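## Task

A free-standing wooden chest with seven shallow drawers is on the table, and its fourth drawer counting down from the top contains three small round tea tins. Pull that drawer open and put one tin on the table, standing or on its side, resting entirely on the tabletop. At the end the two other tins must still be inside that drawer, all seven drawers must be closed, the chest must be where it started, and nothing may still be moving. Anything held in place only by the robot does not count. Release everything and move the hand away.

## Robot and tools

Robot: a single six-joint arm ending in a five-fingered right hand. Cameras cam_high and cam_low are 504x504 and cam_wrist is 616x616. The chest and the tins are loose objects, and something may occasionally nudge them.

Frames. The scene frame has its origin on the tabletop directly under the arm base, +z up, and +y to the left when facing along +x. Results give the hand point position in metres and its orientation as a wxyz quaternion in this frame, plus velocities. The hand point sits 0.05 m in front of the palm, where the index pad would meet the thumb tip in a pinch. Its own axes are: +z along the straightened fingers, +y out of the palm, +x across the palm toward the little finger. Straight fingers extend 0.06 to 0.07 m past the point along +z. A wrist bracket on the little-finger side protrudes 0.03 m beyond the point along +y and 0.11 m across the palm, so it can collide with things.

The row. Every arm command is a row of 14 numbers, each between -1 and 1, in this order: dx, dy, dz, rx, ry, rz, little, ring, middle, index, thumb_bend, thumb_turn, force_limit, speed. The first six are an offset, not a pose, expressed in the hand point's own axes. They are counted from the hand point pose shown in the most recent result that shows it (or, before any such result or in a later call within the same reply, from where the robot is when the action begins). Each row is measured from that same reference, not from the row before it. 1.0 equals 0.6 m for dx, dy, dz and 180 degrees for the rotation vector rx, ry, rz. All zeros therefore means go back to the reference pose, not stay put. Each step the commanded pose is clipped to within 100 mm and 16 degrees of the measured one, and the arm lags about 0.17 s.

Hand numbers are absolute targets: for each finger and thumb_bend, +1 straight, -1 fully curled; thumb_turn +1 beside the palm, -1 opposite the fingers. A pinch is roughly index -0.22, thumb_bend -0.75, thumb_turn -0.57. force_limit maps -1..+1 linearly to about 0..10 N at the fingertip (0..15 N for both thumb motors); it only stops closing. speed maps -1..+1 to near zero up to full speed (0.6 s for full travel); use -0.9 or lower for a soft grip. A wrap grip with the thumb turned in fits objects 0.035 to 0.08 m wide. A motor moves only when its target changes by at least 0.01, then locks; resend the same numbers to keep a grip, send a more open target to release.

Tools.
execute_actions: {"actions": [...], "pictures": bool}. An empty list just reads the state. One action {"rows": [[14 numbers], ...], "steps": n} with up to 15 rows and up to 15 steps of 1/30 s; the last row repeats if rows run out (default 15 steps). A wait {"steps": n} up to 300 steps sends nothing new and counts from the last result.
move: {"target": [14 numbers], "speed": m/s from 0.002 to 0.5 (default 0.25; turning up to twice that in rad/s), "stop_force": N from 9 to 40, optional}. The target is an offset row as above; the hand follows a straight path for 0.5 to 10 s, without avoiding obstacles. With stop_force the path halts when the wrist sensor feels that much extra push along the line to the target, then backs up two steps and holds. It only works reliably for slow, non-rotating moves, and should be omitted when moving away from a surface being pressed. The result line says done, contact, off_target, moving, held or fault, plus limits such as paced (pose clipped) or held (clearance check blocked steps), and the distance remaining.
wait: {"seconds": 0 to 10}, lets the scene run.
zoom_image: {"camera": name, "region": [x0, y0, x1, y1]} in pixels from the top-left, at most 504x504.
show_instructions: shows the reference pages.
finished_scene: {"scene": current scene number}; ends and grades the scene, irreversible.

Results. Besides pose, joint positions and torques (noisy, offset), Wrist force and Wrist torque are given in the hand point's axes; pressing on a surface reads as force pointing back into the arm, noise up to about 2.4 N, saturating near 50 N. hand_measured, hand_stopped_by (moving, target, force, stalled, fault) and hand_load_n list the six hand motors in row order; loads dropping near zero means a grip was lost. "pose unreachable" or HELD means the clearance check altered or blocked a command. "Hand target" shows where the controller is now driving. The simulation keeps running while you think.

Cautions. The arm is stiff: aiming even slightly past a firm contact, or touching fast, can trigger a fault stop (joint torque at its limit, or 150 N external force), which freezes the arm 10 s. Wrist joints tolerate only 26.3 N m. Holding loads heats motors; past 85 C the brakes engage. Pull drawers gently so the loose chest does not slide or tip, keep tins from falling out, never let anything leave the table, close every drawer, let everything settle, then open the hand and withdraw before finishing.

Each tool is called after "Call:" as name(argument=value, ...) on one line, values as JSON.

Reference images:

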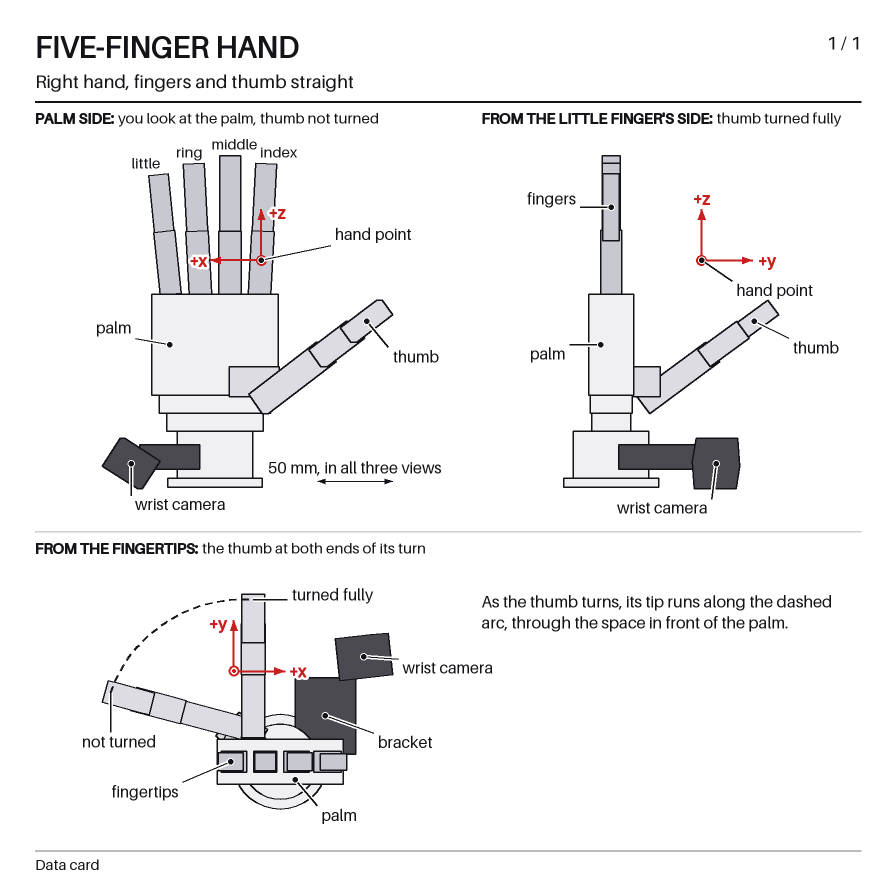

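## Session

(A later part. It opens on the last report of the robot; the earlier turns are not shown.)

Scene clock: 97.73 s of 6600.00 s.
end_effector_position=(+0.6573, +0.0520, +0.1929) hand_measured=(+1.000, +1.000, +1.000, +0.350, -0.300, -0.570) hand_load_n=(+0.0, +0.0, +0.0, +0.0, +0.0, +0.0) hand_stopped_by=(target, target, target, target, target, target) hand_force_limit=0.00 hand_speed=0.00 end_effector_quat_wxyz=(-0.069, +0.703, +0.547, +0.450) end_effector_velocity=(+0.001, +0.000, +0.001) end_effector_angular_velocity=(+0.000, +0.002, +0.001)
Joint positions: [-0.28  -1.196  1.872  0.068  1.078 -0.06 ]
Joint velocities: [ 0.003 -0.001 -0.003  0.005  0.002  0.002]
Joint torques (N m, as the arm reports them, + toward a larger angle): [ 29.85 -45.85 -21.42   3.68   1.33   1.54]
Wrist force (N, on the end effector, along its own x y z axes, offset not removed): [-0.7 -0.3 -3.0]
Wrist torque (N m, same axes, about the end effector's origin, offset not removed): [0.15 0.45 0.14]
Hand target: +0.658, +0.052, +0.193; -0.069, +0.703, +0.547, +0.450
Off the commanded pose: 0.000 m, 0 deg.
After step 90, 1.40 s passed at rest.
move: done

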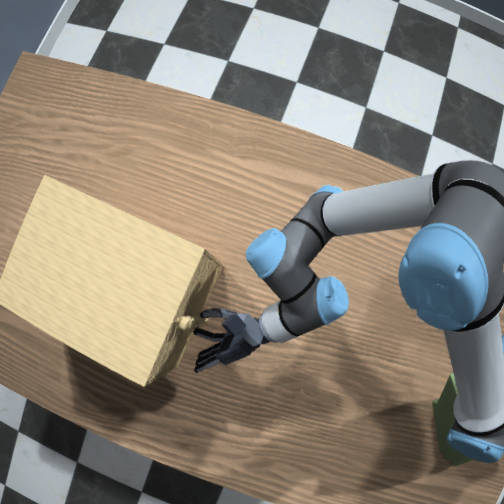

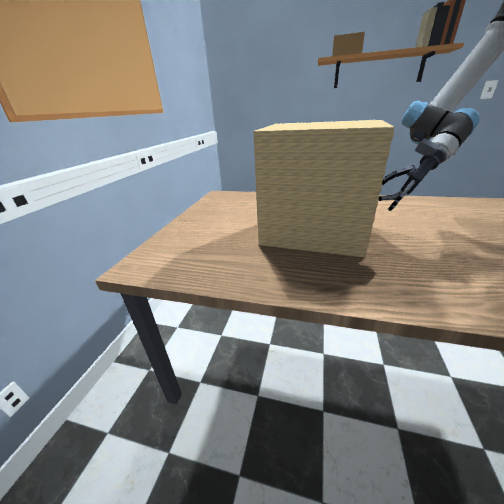

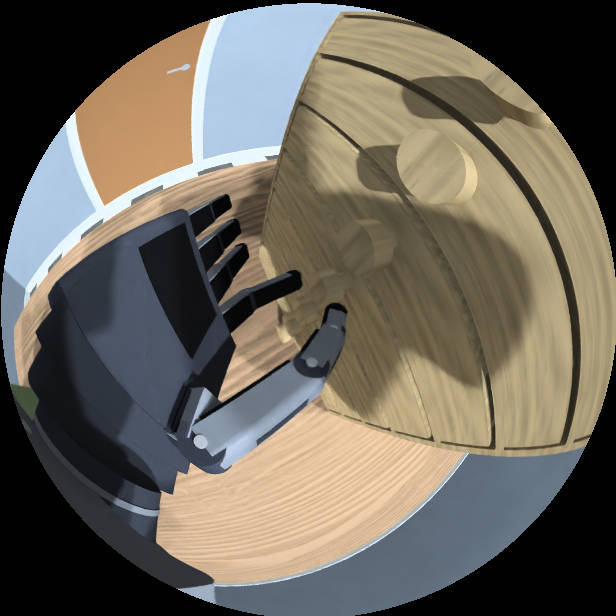

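Call:
execute_actions(actions=[{"rows":[[0,0,0,0,0,0,1,1,1,-0.1,-0.65,-0.57,-0.7,-0.6]],"steps":15}], pictures=false)

Call:
wait(seconds=0.6)

Call:
zoom_image(camera="cam_wrist", region=[220, 160, 480, 400])

Call:
zoom_image(camera="cam_high", region=[150, 260, 270, 380])

Scene clock: 105.30 s of 6600.00 s.
end_effector_position=(+0.6574, +0.0520, +0.1931) hand_measured=(+1.000, +1.000, +1.000, +0.086, -0.468, -0.570) hand_load_n=(+0.0, +0.0, +0.0, +4.5, +0.0, +0.0) hand_stopped_by=(target, target, target, force, moving, target) hand_force_limit=-0.70 hand_speed=-0.60 end_effector_quat_wxyz=(-0.069, +0.703, +0.547, +0.450) end_effector_velocity=(+0.001, -0.001, +0.000) end_effector_angular_velocity=(-0.001, -0.001, -0.001)
Joint positions: [-0.28  -1.196  1.872  0.068  1.078 -0.06 ]
Joint velocities: [-0.001 -0.    -0.001 -0.    -0.    -0.   ]
Joint torques (N m, as the arm reports them, + toward a larger angle): [  4.15 -23.4    6.97  -0.82  -3.66  -1.87]
Wrist force (N, on the end effector, along its own x y z axes, offset not removed): [-0.1 -1.7 4.2]
Wrist torque (N m, same axes, about the end effector's origin, offset not removed): [0.02 0.32 0.20]
Hand target: +0.657, +0.052, +0.193; -0.069, +0.703, +0.547, +0.450
Off the commanded pose: 0.000 m, 0 deg.
Steps of this call (steps 1 to 90: nothing new was sent; then 4.07 s passed at rest; steps 91 to 105: all 15 steps of this action). Readings (end_effector_position | what the end effector reports):
91: (+0.6575, +0.0520, +0.1932) | hand_measured=(+1.000, +1.000, +1.000, +0.350, -0.300, -0.570) hand_load_n=(+0.0, +0.0, +0.0, +0.0, +0.0, +0.0) hand_stopped_by=(target, target, target, moving, moving, target) hand_force_limit=-0.70 hand_speed=-0.60
92: (+0.6575, +0.0520, +0.1932) | hand_measured=(+1.000, +1.000, +1.000, +0.350, -0.300, -0.570) hand_load_n=(+0.0, +0.0, +0.0, +0.0, +0.0, +0.0) hand_stopped_by=(target, target, target, moving, moving, target) hand_force_limit=-0.70 hand_speed=-0.60
94: (+0.6575, +0.0520, +0.1932) | hand_measured=(+1.000, +1.000, +1.000, +0.330, -0.312, -0.570) hand_load_n=(+0.0, +0.0, +0.0, +0.0, +0.0, +0.0) hand_stopped_by=(target, target, target, moving, moving, target) hand_force_limit=-0.70 hand_speed=-0.60
98: (+0.6575, +0.0521, +0.1932) | hand_measured=(+1.000, +1.000, +1.000, +0.240, -0.368, -0.570) hand_load_n=(+0.0, +0.0, +0.0, +0.0, +0.0, +0.0) hand_stopped_by=(target, target, target, moving, moving, target) hand_force_limit=-0.70 hand_speed=-0.60
105: the state above

Scene clock: 105.90 s of 6600.00 s.
end_effector_position=(+0.6573, +0.0520, +0.1929) hand_measured=(+1.000, +1.000, +1.000, +0.086, -0.650, -0.570) hand_load_n=(+0.0, +0.0, +0.0, +3.5, +0.0, +0.0) hand_stopped_by=(target, target, target, force, target, target) hand_force_limit=-0.70 hand_speed=-0.60 end_effector_quat_wxyz=(-0.069, +0.703, +0.547, +0.450) end_effector_velocity=(-0.000, -0.000, -0.000) end_effector_angular_velocity=(+0.000, +0.001, -0.001)
Joint positions: [-0.28  -1.196  1.872  0.068  1.078 -0.06 ]
Joint velocities: [-0.001  0.    -0.     0.     0.     0.001]
Joint torques (N m, as the arm reports them, + toward a larger angle): [  4.33 -23.17   7.15  -0.75  -2.83  -1.77]
Wrist force (N, on the end effector, along its own x y z axes, offset not removed): [2.6 0.7 3.9]
Wrist torque (N m, same axes, about the end effector's origin, offset not removed): [0.26 -0.07 0.44]
Hand target: +0.657, +0.052, +0.193; -0.069, +0.703, +0.547, +0.450
Off the commanded pose: 0.000 m, 0 deg.
Steps of this call (steps 1 to 18: nothing new was sent). Readings (end_effector_position | what the end effector reports):
1: (+0.6574, +0.0520, +0.1931) | hand_measured=(+1.000, +1.000, +1.000, +0.086, -0.482, -0.570) hand_load_n=(+0.0, +0.0, +0.0, +4.0, +0.0, +0.0) hand_stopped_by=(target, target, target, force, moving, target) hand_force_limit=-0.70 hand_speed=-0.60
2: (+0.6574, +0.0520, +0.1931) | hand_measured=(+1.000, +1.000, +1.000, +0.086, -0.496, -0.570) hand_load_n=(+0.0, +0.0, +0.0, +4.0, +0.0, +0.0) hand_stopped_by=(target, target, target, force, moving, target) hand_force_limit=-0.70 hand_speed=-0.60
4: (+0.6574, +0.0520, +0.1930) | hand_measured=(+1.000, +1.000, +1.000, +0.086, -0.524, -0.570) hand_load_n=(+0.0, +0.0, +0.0, +4.0, +0.0, +0.0) hand_stopped_by=(target, target, target, force, moving, target) hand_force_limit=-0.70 hand_speed=-0.60
8: (+0.6574, +0.0520, +0.1930) | hand_measured=(+1.000, +1.000, +1.000, +0.086, -0.580, -0.570) hand_load_n=(+0.0, +0.0, +0.0, +4.0, +0.0, +0.0) hand_stopped_by=(target, target, target, force, moving, target) hand_force_limit=-0.70 hand_speed=-0.60
18: the state above

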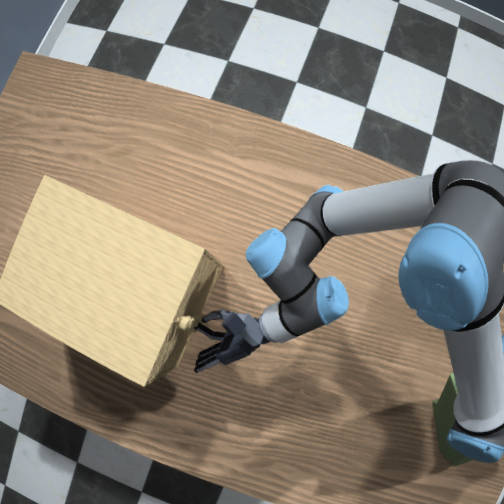

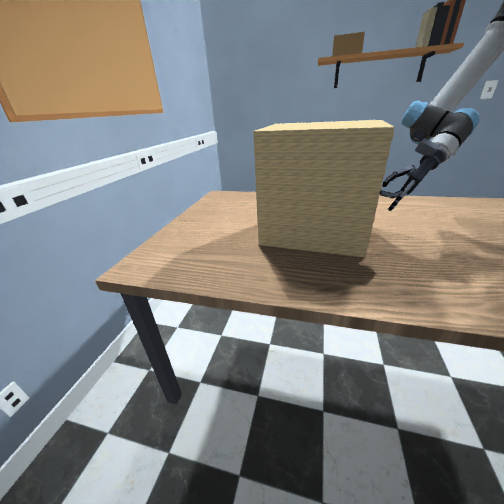

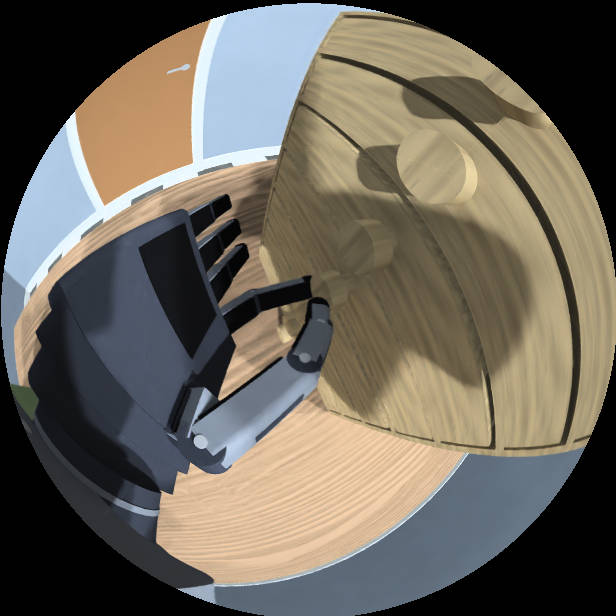

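Region (220, 160, 480, 400) of cam_wrist's 616x616 image, scaled by 1.938, with more detail than that image has; it fills the top 465 rows of this view, and the rest is white.

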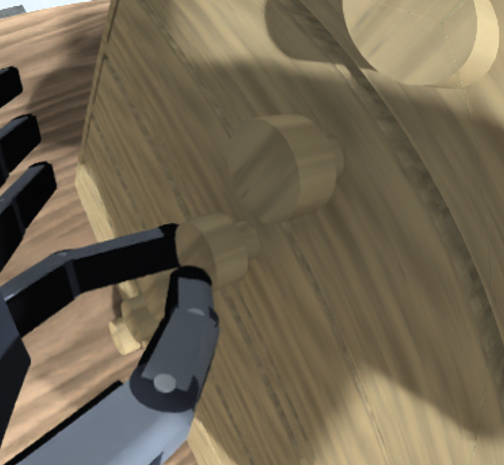

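Region (150, 260, 270, 380) of cam_high's 504x504 image, scaled by 4.200, with more detail than that image has.

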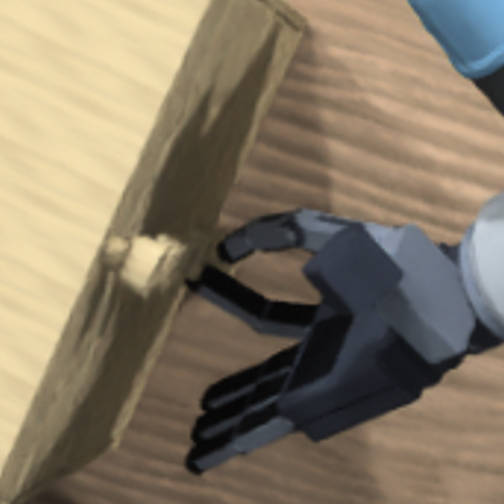

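Call:
execute_actions(actions=[{"rows":[[0,0,0,0,0,0,1,1,1,0.4,-0.3,-0.57,-0.7,0.5]],"steps":8}], pictures=false)

Call:
move(target=[0,0,0,0.078,0,0,1,1,1,0.4,-0.3,-0.57,-0.7,0.5], speed=0.1)

Call:
zoom_image(camera="cam_wrist", region=[220, 160, 480, 400])

Scene clock: 110.87 s of 6600.00 s.
end_effector_position=(+0.6573, +0.0520, +0.1929) hand_measured=(+1.000, +1.000, +1.000, +0.400, -0.392, -0.570) hand_load_n=(+0.0, +0.0, +0.0, +0.0, +0.0, +0.0) hand_stopped_by=(target, target, target, moving, moving, target) hand_force_limit=-0.70 hand_speed=0.50 end_effector_quat_wxyz=(-0.069, +0.703, +0.547, +0.450) end_effector_velocity=(-0.001, +0.001, +0.000) end_effector_angular_velocity=(+0.001, +0.001, +0.001)
Joint positions: [-0.28  -1.196  1.872  0.068  1.078 -0.06 ]
Joint velocities: [ 0.001 -0.     0.002 -0.     0.     0.001]
Joint torques (N m, as the arm reports them, + toward a larger angle): [  5.25 -23.69   6.35  -0.08   1.21  -1.48]
Wrist force (N, on the end effector, along its own x y z axes, offset not removed): [-1.2 -0.2 -0.1]
Wrist torque (N m, same axes, about the end effector's origin, offset not removed): [0.03 0.44 0.27]
Hand target: +0.657, +0.052, +0.193; -0.069, +0.703, +0.547, +0.450
Off the commanded pose: 0.000 m, 0 deg.
Steps of this call (steps 1 to 90: nothing new was sent; then 1.70 s passed at rest; steps 91 to 98: all 8 steps of this action). Readings (end_effector_position | what the end effector reports):
91: (+0.6573, +0.0520, +0.1929) | hand_measured=(+1.000, +1.000, +1.000, +0.086, -0.650, -0.570) hand_load_n=(+0.0, +0.0, +0.0, +3.5, +0.0, +0.0) hand_stopped_by=(target, target, target, moving, moving, target) hand_force_limit=-0.70 hand_speed=0.50
92: (+0.6573, +0.0520, +0.1929) | hand_measured=(+1.000, +1.000, +1.000, +0.086, -0.650, -0.570) hand_load_n=(+0.0, +0.0, +0.0, +3.5, +0.0, +0.0) hand_stopped_by=(target, target, target, moving, moving, target) hand_force_limit=-0.70 hand_speed=0.50
94: (+0.6573, +0.0520, +0.1929) | hand_measured=(+1.000, +1.000, +1.000, +0.162, -0.602, -0.570) hand_load_n=(+0.0, +0.0, +0.0, +0.5, +0.0, +0.0) hand_stopped_by=(target, target, target, moving, moving, target) hand_force_limit=-0.70 hand_speed=0.50
98: the state above

Scene clock: 112.70 s of 6600.00 s.
end_effector_position=(+0.6573, +0.0520, +0.1930) hand_measured=(+1.000, +1.000, +1.000, +0.400, -0.300, -0.570) hand_load_n=(+0.0, +0.0, +0.0, +0.0, +0.0, +0.0) hand_stopped_by=(target, target, target, target, target, target) hand_force_limit=-0.70 hand_speed=0.50 end_effector_quat_wxyz=(-0.154, +0.689, +0.597, +0.380) end_effector_velocity=(+0.000, +0.001, +0.000) end_effector_angular_velocity=(+0.001, +0.009, +0.012)
Joint positions: [-0.281 -1.133  1.681  0.468  1.107 -0.187]
Joint velocities: [ 0.002  0.005 -0.012  0.021  0.002 -0.007]
Joint torques (N m, as the arm reports them, + toward a larger angle): [ 31.73 -26.41 -24.49   4.3    1.27  -1.9 ]
Wrist force (N, on the end effector, along its own x y z axes, offset not removed): [1.3 1.5 -1.9]
Wrist torque (N m, same axes, about the end effector's origin, offset not removed): [0.30 0.20 0.43]
Hand target: +0.657, +0.052, +0.193; -0.155, +0.689, +0.598, +0.379
Off the commanded pose: 0.000 m, 0 deg.
move: done

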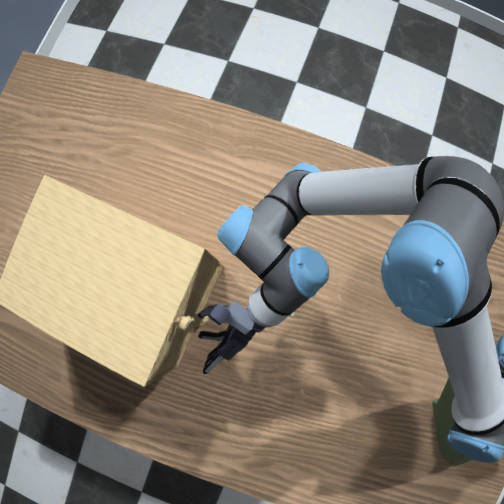

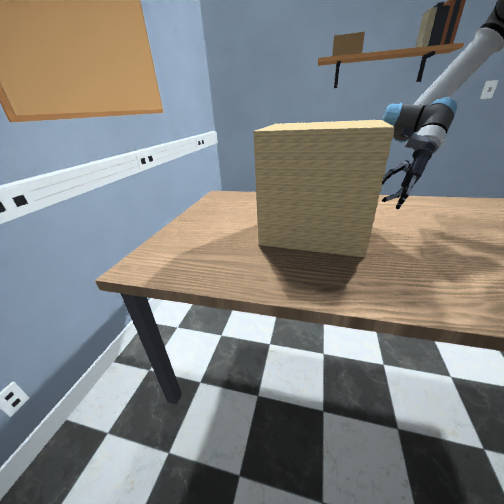

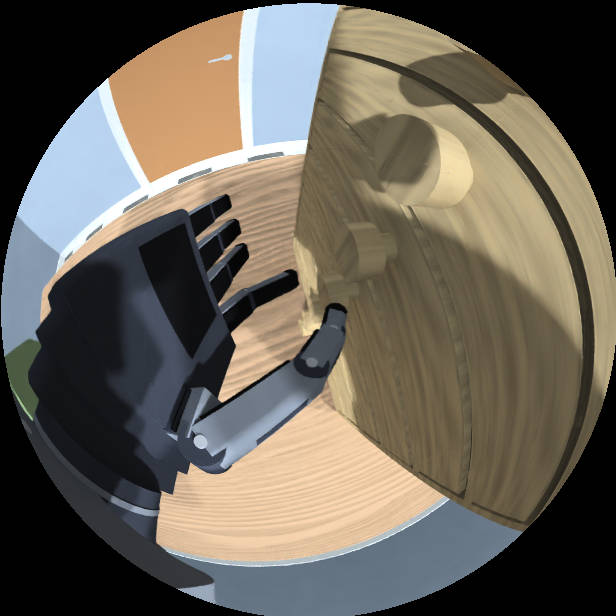

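Region (220, 160, 480, 400) of cam_wrist's 616x616 image, scaled by 1.938, with more detail than that image has; it fills the top 465 rows of this view, and the rest is white.

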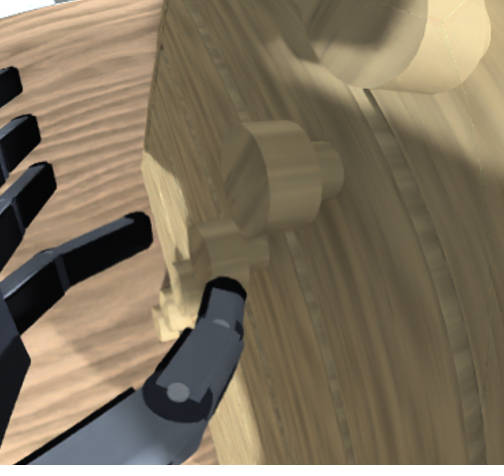

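Call:
move(target=[0,-0.005,0.013,0,0.078,0.028,1,1,1,0.4,-0.3,-0.57,-0.7,0.5], speed=0.1)

Call:
zoom_image(camera="cam_wrist", region=[220, 160, 480, 400])

Call:
zoom_image(camera="cam_high", region=[150, 200, 310, 380])

Scene clock: 122.87 s of 6600.00 s.
end_effector_position=(+0.6572, +0.0579, +0.1871) hand_measured=(+1.000, +1.000, +1.000, +0.400, -0.296, -0.570) hand_load_n=(+0.0, +0.0, +0.0, +0.0, +5.0, -8.0) hand_stopped_by=(target, target, target, target, target, target) hand_force_limit=-0.70 hand_speed=0.50 end_effector_quat_wxyz=(-0.242, +0.663, +0.543, +0.454) end_effector_velocity=(+0.000, +0.000, -0.000) end_effector_angular_velocity=(+0.013, +0.000, +0.001)
Joint positions: [-0.385 -1.055  1.659  0.539  0.82  -0.248]
Joint velocities: [-0.005  0.005 -0.003  0.007 -0.014 -0.005]
Joint torques (N m, as the arm reports them, + toward a larger angle): [  4.16 -19.03 -18.6    4.48  -1.93  -1.01]
Wrist force (N, on the end effector, along its own x y z axes, offset not removed): [10.2 5.8 -10.2]
Wrist torque (N m, same axes, about the end effector's origin, offset not removed): [0.33 0.09 0.40]
Hand target: +0.657, +0.058, +0.187; -0.243, +0.663, +0.543, +0.454
Off the commanded pose: 0.000 m, 0 deg.
After step 90, 5.47 s passed at rest.
move: done

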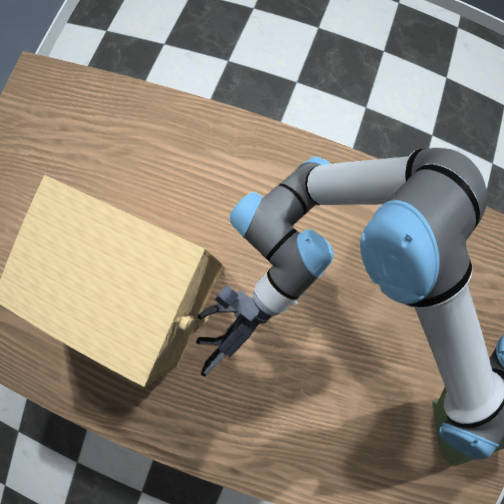

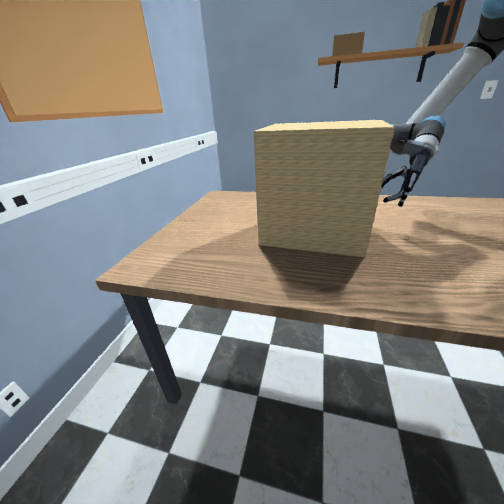

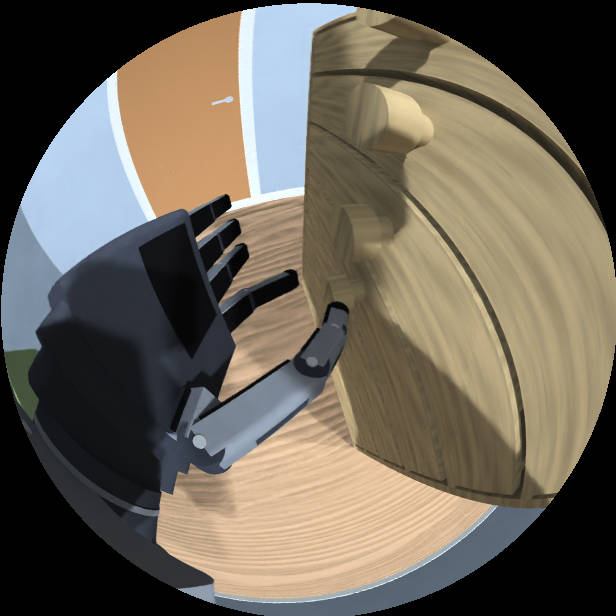

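Region (220, 160, 480, 400) of cam_wrist's 616x616 image, scaled by 1.938, with more detail than that image has; it fills the top 465 rows of this view, and the rest is white.

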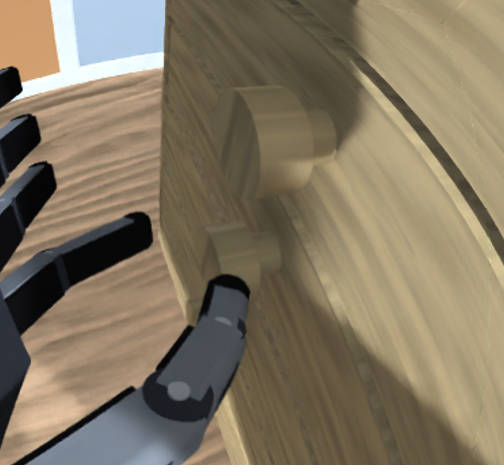

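Region (150, 200, 310, 380) of cam_high's 504x504 image, scaled by 2.800, with more detail than that image has.

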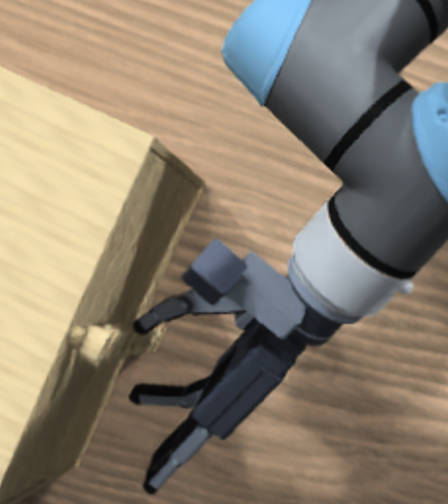

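Call:
move(target=[0.007,0.0,-0.02,0,0,0,1,1,1,0.4,-0.3,-0.57,-0.7,0.5], speed=0.03)

Call:
zoom_image(camera="cam_wrist", region=[220, 160, 480, 400])

Call:
zoom_image(camera="cam_high", region=[150, 260, 270, 380])

Scene clock: 125.77 s of 6600.00 s.
end_effector_position=(+0.6532, +0.0504, +0.1962) hand_measured=(+1.000, +1.000, +1.000, +0.400, -0.300, -0.570) hand_load_n=(+0.0, +0.0, +0.0, +0.0, +0.0, +0.0) hand_stopped_by=(target, target, target, target, target, target) hand_force_limit=-0.70 hand_speed=0.50 end_effector_quat_wxyz=(-0.242, +0.663, +0.543, +0.454) end_effector_velocity=(-0.001, -0.001, +0.002) end_effector_angular_velocity=(-0.000, -0.001, +0.001)
Joint positions: [-0.397 -1.08   1.673  0.561  0.815 -0.262]
Joint velocities: [-0.002 -0.005  0.002  0.004 -0.001 -0.003]
Joint torques (N m, as the arm reports them, + toward a larger angle): [  4.79 -50.68   5.88   4.46  -3.89  -1.78]
Wrist force (N, on the end effector, along its own x y z axes, offset not removed): [1.5 1.9 1.6]
Wrist torque (N m, same axes, about the end effector's origin, offset not removed): [0.22 0.02 0.36]
Hand target: +0.653, +0.050, +0.196; -0.242, +0.663, +0.543, +0.454
Off the commanded pose: 0.000 m, 0 deg.
move: done

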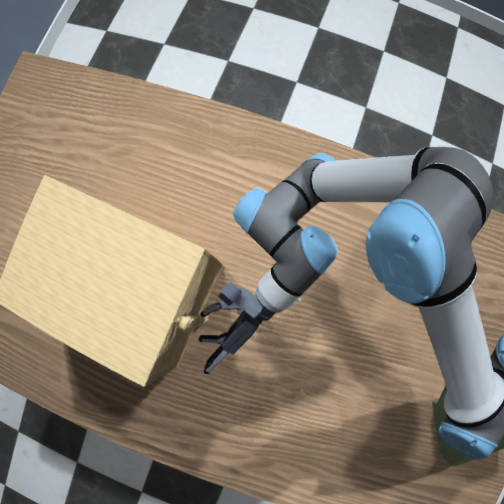

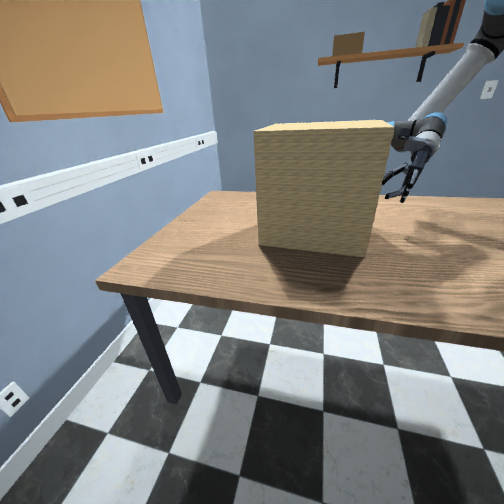

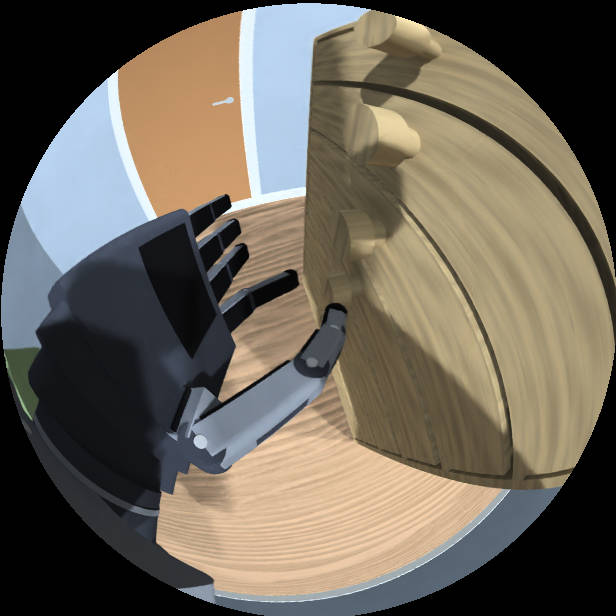

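Region (220, 160, 480, 400) of cam_wrist's 616x616 image, scaled by 1.938, with more detail than that image has; it fills the top 465 rows of this view, and the rest is white.

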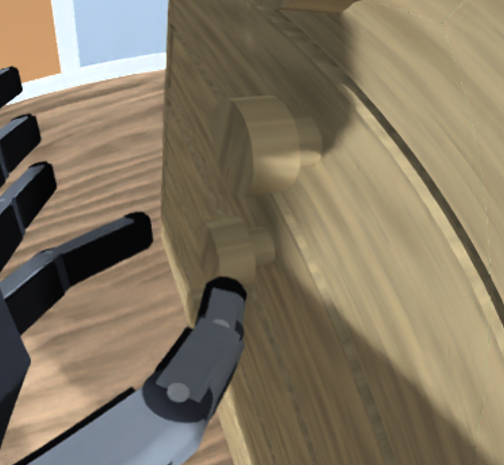

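Region (150, 260, 270, 380) of cam_high's 504x504 image, scaled by 4.200, with more detail than that image has.

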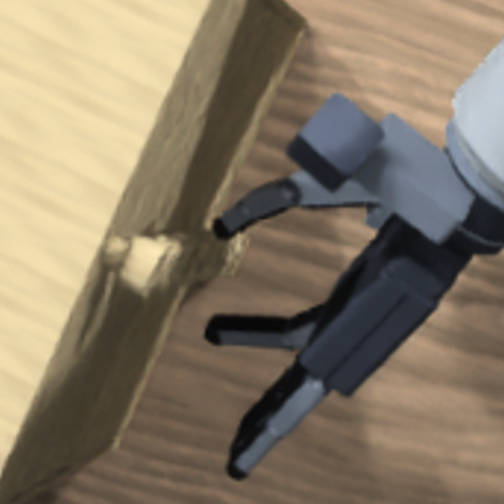

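Call:
move(target=[-0.022,0.016,0.015,0,0,0,1,1,1,0.4,-0.3,-0.57,-0.7,0.5], speed=0.015, stop_force=9)

Call:
zoom_image(camera="cam_wrist", region=[220, 160, 480, 400])

Call:
zoom_image(camera="cam_high", region=[150, 260, 270, 380])

Scene clock: 134.30 s of 6600.00 s.
end_effector_position=(+0.6651, +0.0483, +0.1824) hand_measured=(+1.000, +1.000, +1.000, +0.400, -0.300, -0.570) hand_load_n=(+0.0, +0.0, +0.0, +0.0, +0.0, +0.0) hand_stopped_by=(target, target, target, target, target, target) hand_force_limit=-0.70 hand_speed=0.50 end_effector_quat_wxyz=(-0.242, +0.663, +0.543, +0.454) end_effector_velocity=(+0.001, +0.001, -0.001) end_effector_angular_velocity=(+0.000, -0.001, +0.002)
Joint positions: [-0.399 -1.038  1.626  0.568  0.814 -0.266]
Joint velocities: [ 0.001  0.006 -0.006  0.001 -0.    -0.001]
Joint torques (N m, as the arm reports them, + toward a larger angle): [  6.22 -27.46 -20.79   4.41  -4.03  -1.71]
Wrist force (N, on the end effector, along its own x y z axes, offset not removed): [-1.8 1.9 -0.9]
Wrist torque (N m, same axes, about the end effector's origin, offset not removed): [0.32 0.62 0.27]
Hand target: +0.665, +0.048, +0.182; -0.242, +0.663, +0.543, +0.454
Off the commanded pose: 0.000 m, 0 deg.
After step 90, 4.03 s passed at rest.
move: done

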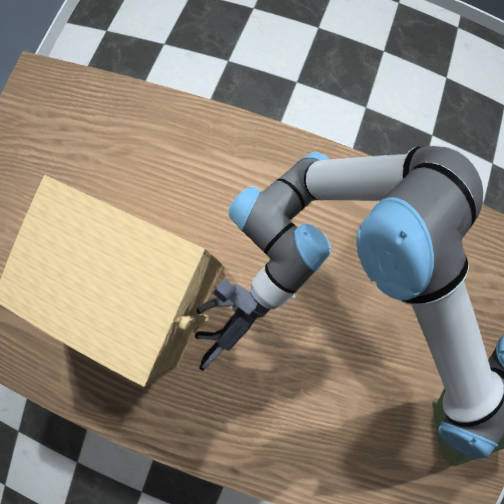

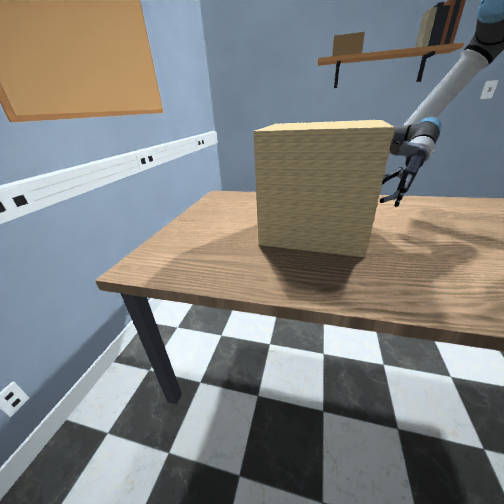

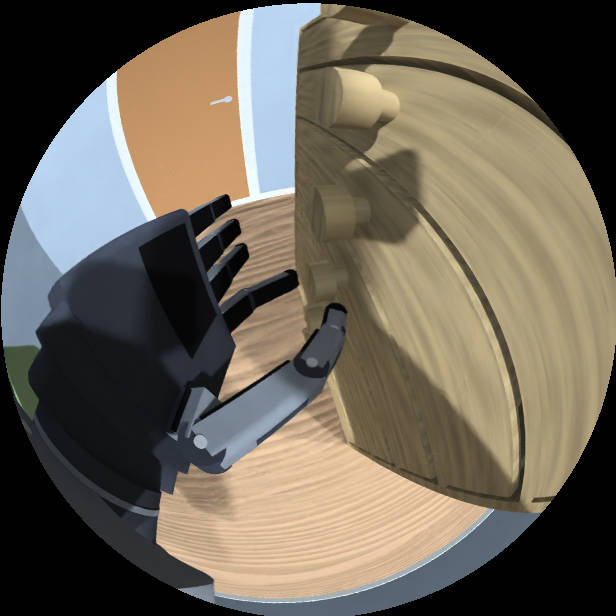

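Region (220, 160, 480, 400) of cam_wrist's 616x616 image, scaled by 1.938, with more detail than that image has; it fills the top 465 rows of this view, and the rest is white.

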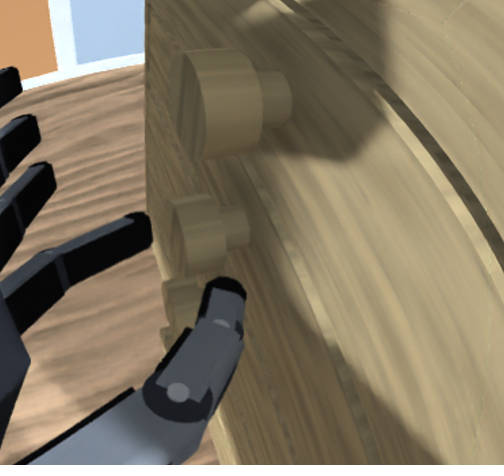

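Region (150, 260, 270, 380) of cam_high's 504x504 image, scaled by 4.200, with more detail than that image has.

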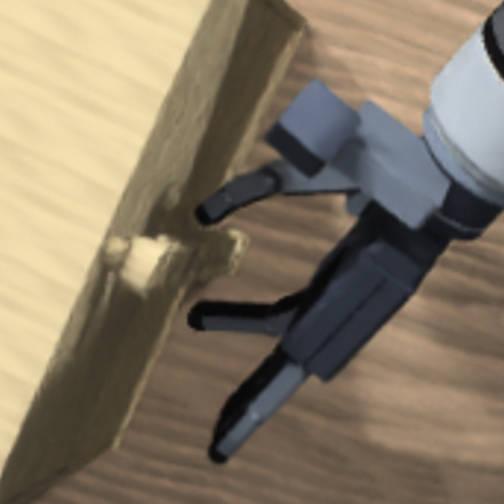

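Call:
execute_actions(actions=[{"rows":[[0,0,0,0,0,0,1,1,1,-0.15,-0.7,-0.57,-0.7,-0.6]],"steps":15}], pictures=false)

Call:
wait(seconds=0.9)

Call:
zoom_image(camera="cam_wrist", region=[220, 160, 480, 400])

Call:
zoom_image(camera="cam_high", region=[150, 260, 270, 380])

Scene clock: 137.87 s of 6600.00 s.
end_effector_position=(+0.6651, +0.0483, +0.1824) hand_measured=(+1.000, +1.000, +1.000, +0.136, -0.468, -0.570) hand_load_n=(+0.0, +0.0, +0.0, +0.0, +0.0, +0.0) hand_stopped_by=(target, target, target, moving, moving, target) hand_force_limit=-0.70 hand_speed=-0.60 end_effector_quat_wxyz=(-0.242, +0.663, +0.543, +0.454) end_effector_velocity=(-0.000, -0.000, +0.000) end_effector_angular_velocity=(-0.000, +0.000, -0.000)
Joint positions: [-0.399 -1.038  1.626  0.568  0.814 -0.266]
Joint velocities: [-0.001 -0.001  0.002 -0.001 -0.    -0.   ]
Joint torques (N m, as the arm reports them, + toward a larger angle): [ 10.44 -52.42   7.14   0.06  -3.26   0.74]
Wrist force (N, on the end effector, along its own x y z axes, offset not removed): [1.2 -0.6 -0.1]
Wrist torque (N m, same axes, about the end effector's origin, offset not removed): [-0.02 0.05 0.25]
Hand target: +0.665, +0.048, +0.182; -0.242, +0.663, +0.543, +0.454
Off the commanded pose: 0.000 m, 0 deg.
Steps of this call (steps 1 to 90: nothing new was sent; then 0.07 s passed at rest; steps 91 to 105: all 15 steps of this action). Readings (end_effector_position | what the end effector reports):
91: (+0.6653, +0.0483, +0.1822) | hand_measured=(+1.000, +1.000, +1.000, +0.400, -0.300, -0.570) hand_load_n=(+0.0, +0.0, +0.0, +0.0, +0.0, +0.0) hand_stopped_by=(target, target, target, moving, moving, target) hand_force_limit=-0.70 hand_speed=-0.60
92: (+0.6653, +0.0483, +0.1822) | hand_measured=(+1.000, +1.000, +1.000, +0.400, -0.300, -0.570) hand_load_n=(+0.0, +0.0, +0.0, +0.0, +0.0, +0.0) hand_stopped_by=(target, target, target, moving, moving, target) hand_force_limit=-0.70 hand_speed=-0.60
94: (+0.6653, +0.0483, +0.1822) | hand_measured=(+1.000, +1.000, +1.000, +0.380, -0.312, -0.570) hand_load_n=(+0.0, +0.0, +0.0, +0.0, +0.0, +0.0) hand_stopped_by=(target, target, target, moving, moving, target) hand_force_limit=-0.70 hand_speed=-0.60
98: (+0.6651, +0.0484, +0.1822) | hand_measured=(+1.000, +1.000, +1.000, +0.290, -0.368, -0.570) hand_load_n=(+0.0, +0.0, +0.0, +0.0, +0.0, +0.0) hand_stopped_by=(target, target, target, moving, moving, target) hand_force_limit=-0.70 hand_speed=-0.60
105: the state above

Scene clock: 138.77 s of 6600.00 s.
end_effector_position=(+0.6651, +0.0483, +0.1824) hand_measured=(+1.000, +1.000, +1.000, +0.070, -0.562, -0.570) hand_load_n=(+0.0, +0.0, +0.0, +1.5, +2.0, +0.5) hand_stopped_by=(target, target, target, force, force, target) hand_force_limit=-0.70 hand_speed=-0.60 end_effector_quat_wxyz=(-0.242, +0.663, +0.543, +0.454) end_effector_velocity=(-0.001, +0.001, -0.000) end_effector_angular_velocity=(+0.001, +0.000, +0.001)
Joint positions: [-0.399 -1.038  1.626  0.568  0.814 -0.266]
Joint velocities: [ 0.001  0.     0.001 -0.     0.    -0.   ]
Joint torques (N m, as the arm reports them, + toward a larger angle): [ 17.4  -51.71   7.54   0.87  -1.58   1.74]
Wrist force (N, on the end effector, along its own x y z axes, offset not removed): [0.9 -0.1 1.7]
Wrist torque (N m, same axes, about the end effector's origin, offset not removed): [-0.17 0.04 0.30]
Hand target: +0.665, +0.048, +0.182; -0.242, +0.663, +0.543, +0.454
Off the commanded pose: 0.000 m, 0 deg.
Steps of this call (steps 1 to 27: nothing new was sent). Readings (end_effector_position | what the end effector reports):
1: (+0.6651, +0.0483, +0.1824) | hand_measured=(+1.000, +1.000, +1.000, +0.114, -0.482, -0.570) hand_load_n=(+0.0, +0.0, +0.0, +0.0, +0.0, +0.0) hand_stopped_by=(target, target, target, moving, moving, target) hand_force_limit=-0.70 hand_speed=-0.60
2: (+0.6651, +0.0483, +0.1824) | hand_measured=(+1.000, +1.000, +1.000, +0.090, -0.496, -0.570) hand_load_n=(+0.0, +0.0, +0.0, +0.0, +0.0, +0.0) hand_stopped_by=(target, target, target, moving, moving, target) hand_force_limit=-0.70 hand_speed=-0.60
4: (+0.6651, +0.0483, +0.1824) | hand_measured=(+1.000, +1.000, +1.000, +0.068, -0.522, -0.570) hand_load_n=(+0.0, +0.0, +0.0, +0.5, +1.0, +0.5) hand_stopped_by=(target, target, target, force, moving, target) hand_force_limit=-0.70 hand_speed=-0.60
8: (+0.6651, +0.0483, +0.1824) | hand_measured=(+1.000, +1.000, +1.000, +0.070, -0.562, -0.570) hand_load_n=(+0.0, +0.0, +0.0, +1.5, +2.0, +0.5) hand_stopped_by=(target, target, target, force, force, target) hand_force_limit=-0.70 hand_speed=-0.60
27: the state above

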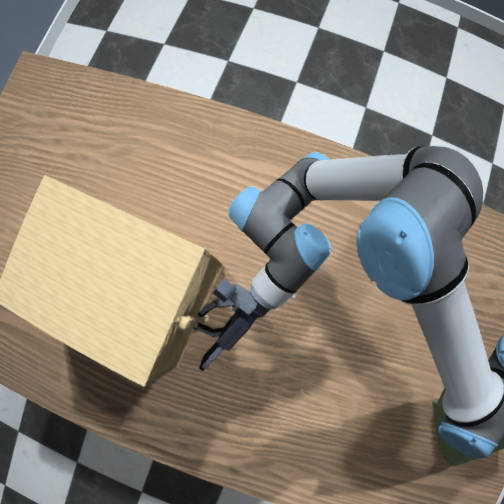

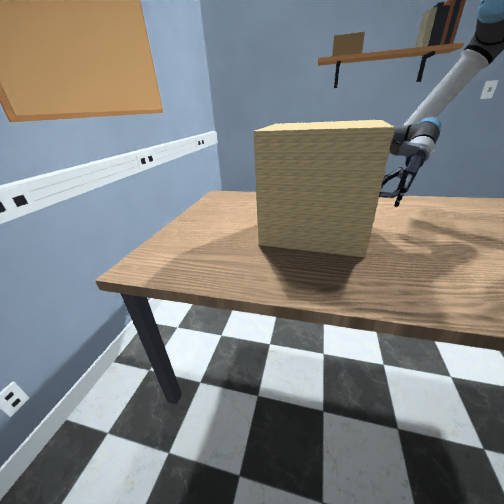

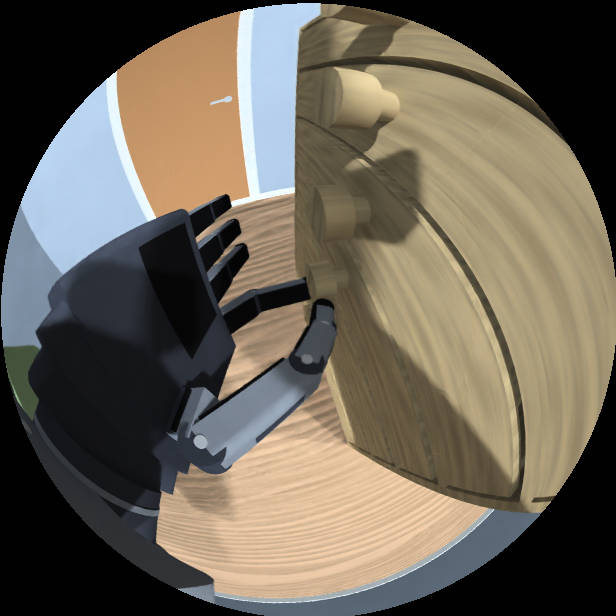

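Region (220, 160, 480, 400) of cam_wrist's 616x616 image, scaled by 1.938, with more detail than that image has; it fills the top 465 rows of this view, and the rest is white.

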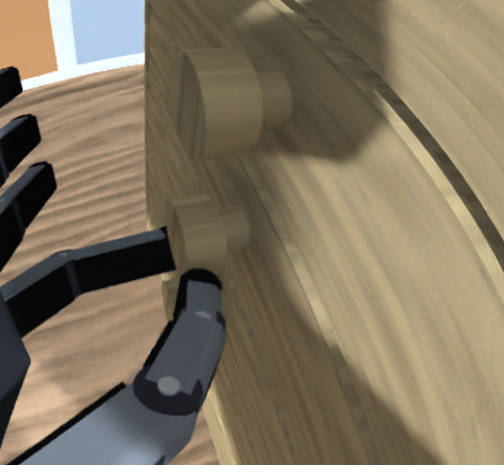

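Region (150, 260, 270, 380) of cam_high's 504x504 image, scaled by 4.200, with more detail than that image has.

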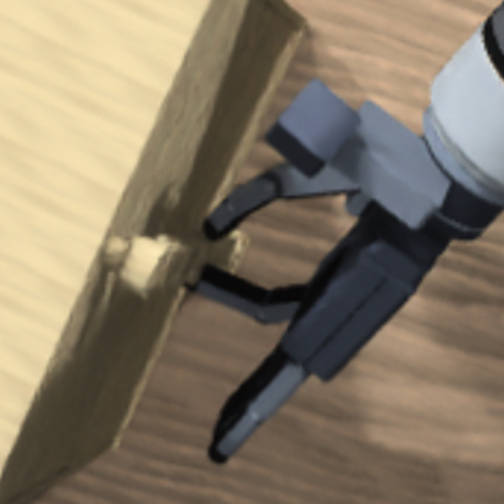

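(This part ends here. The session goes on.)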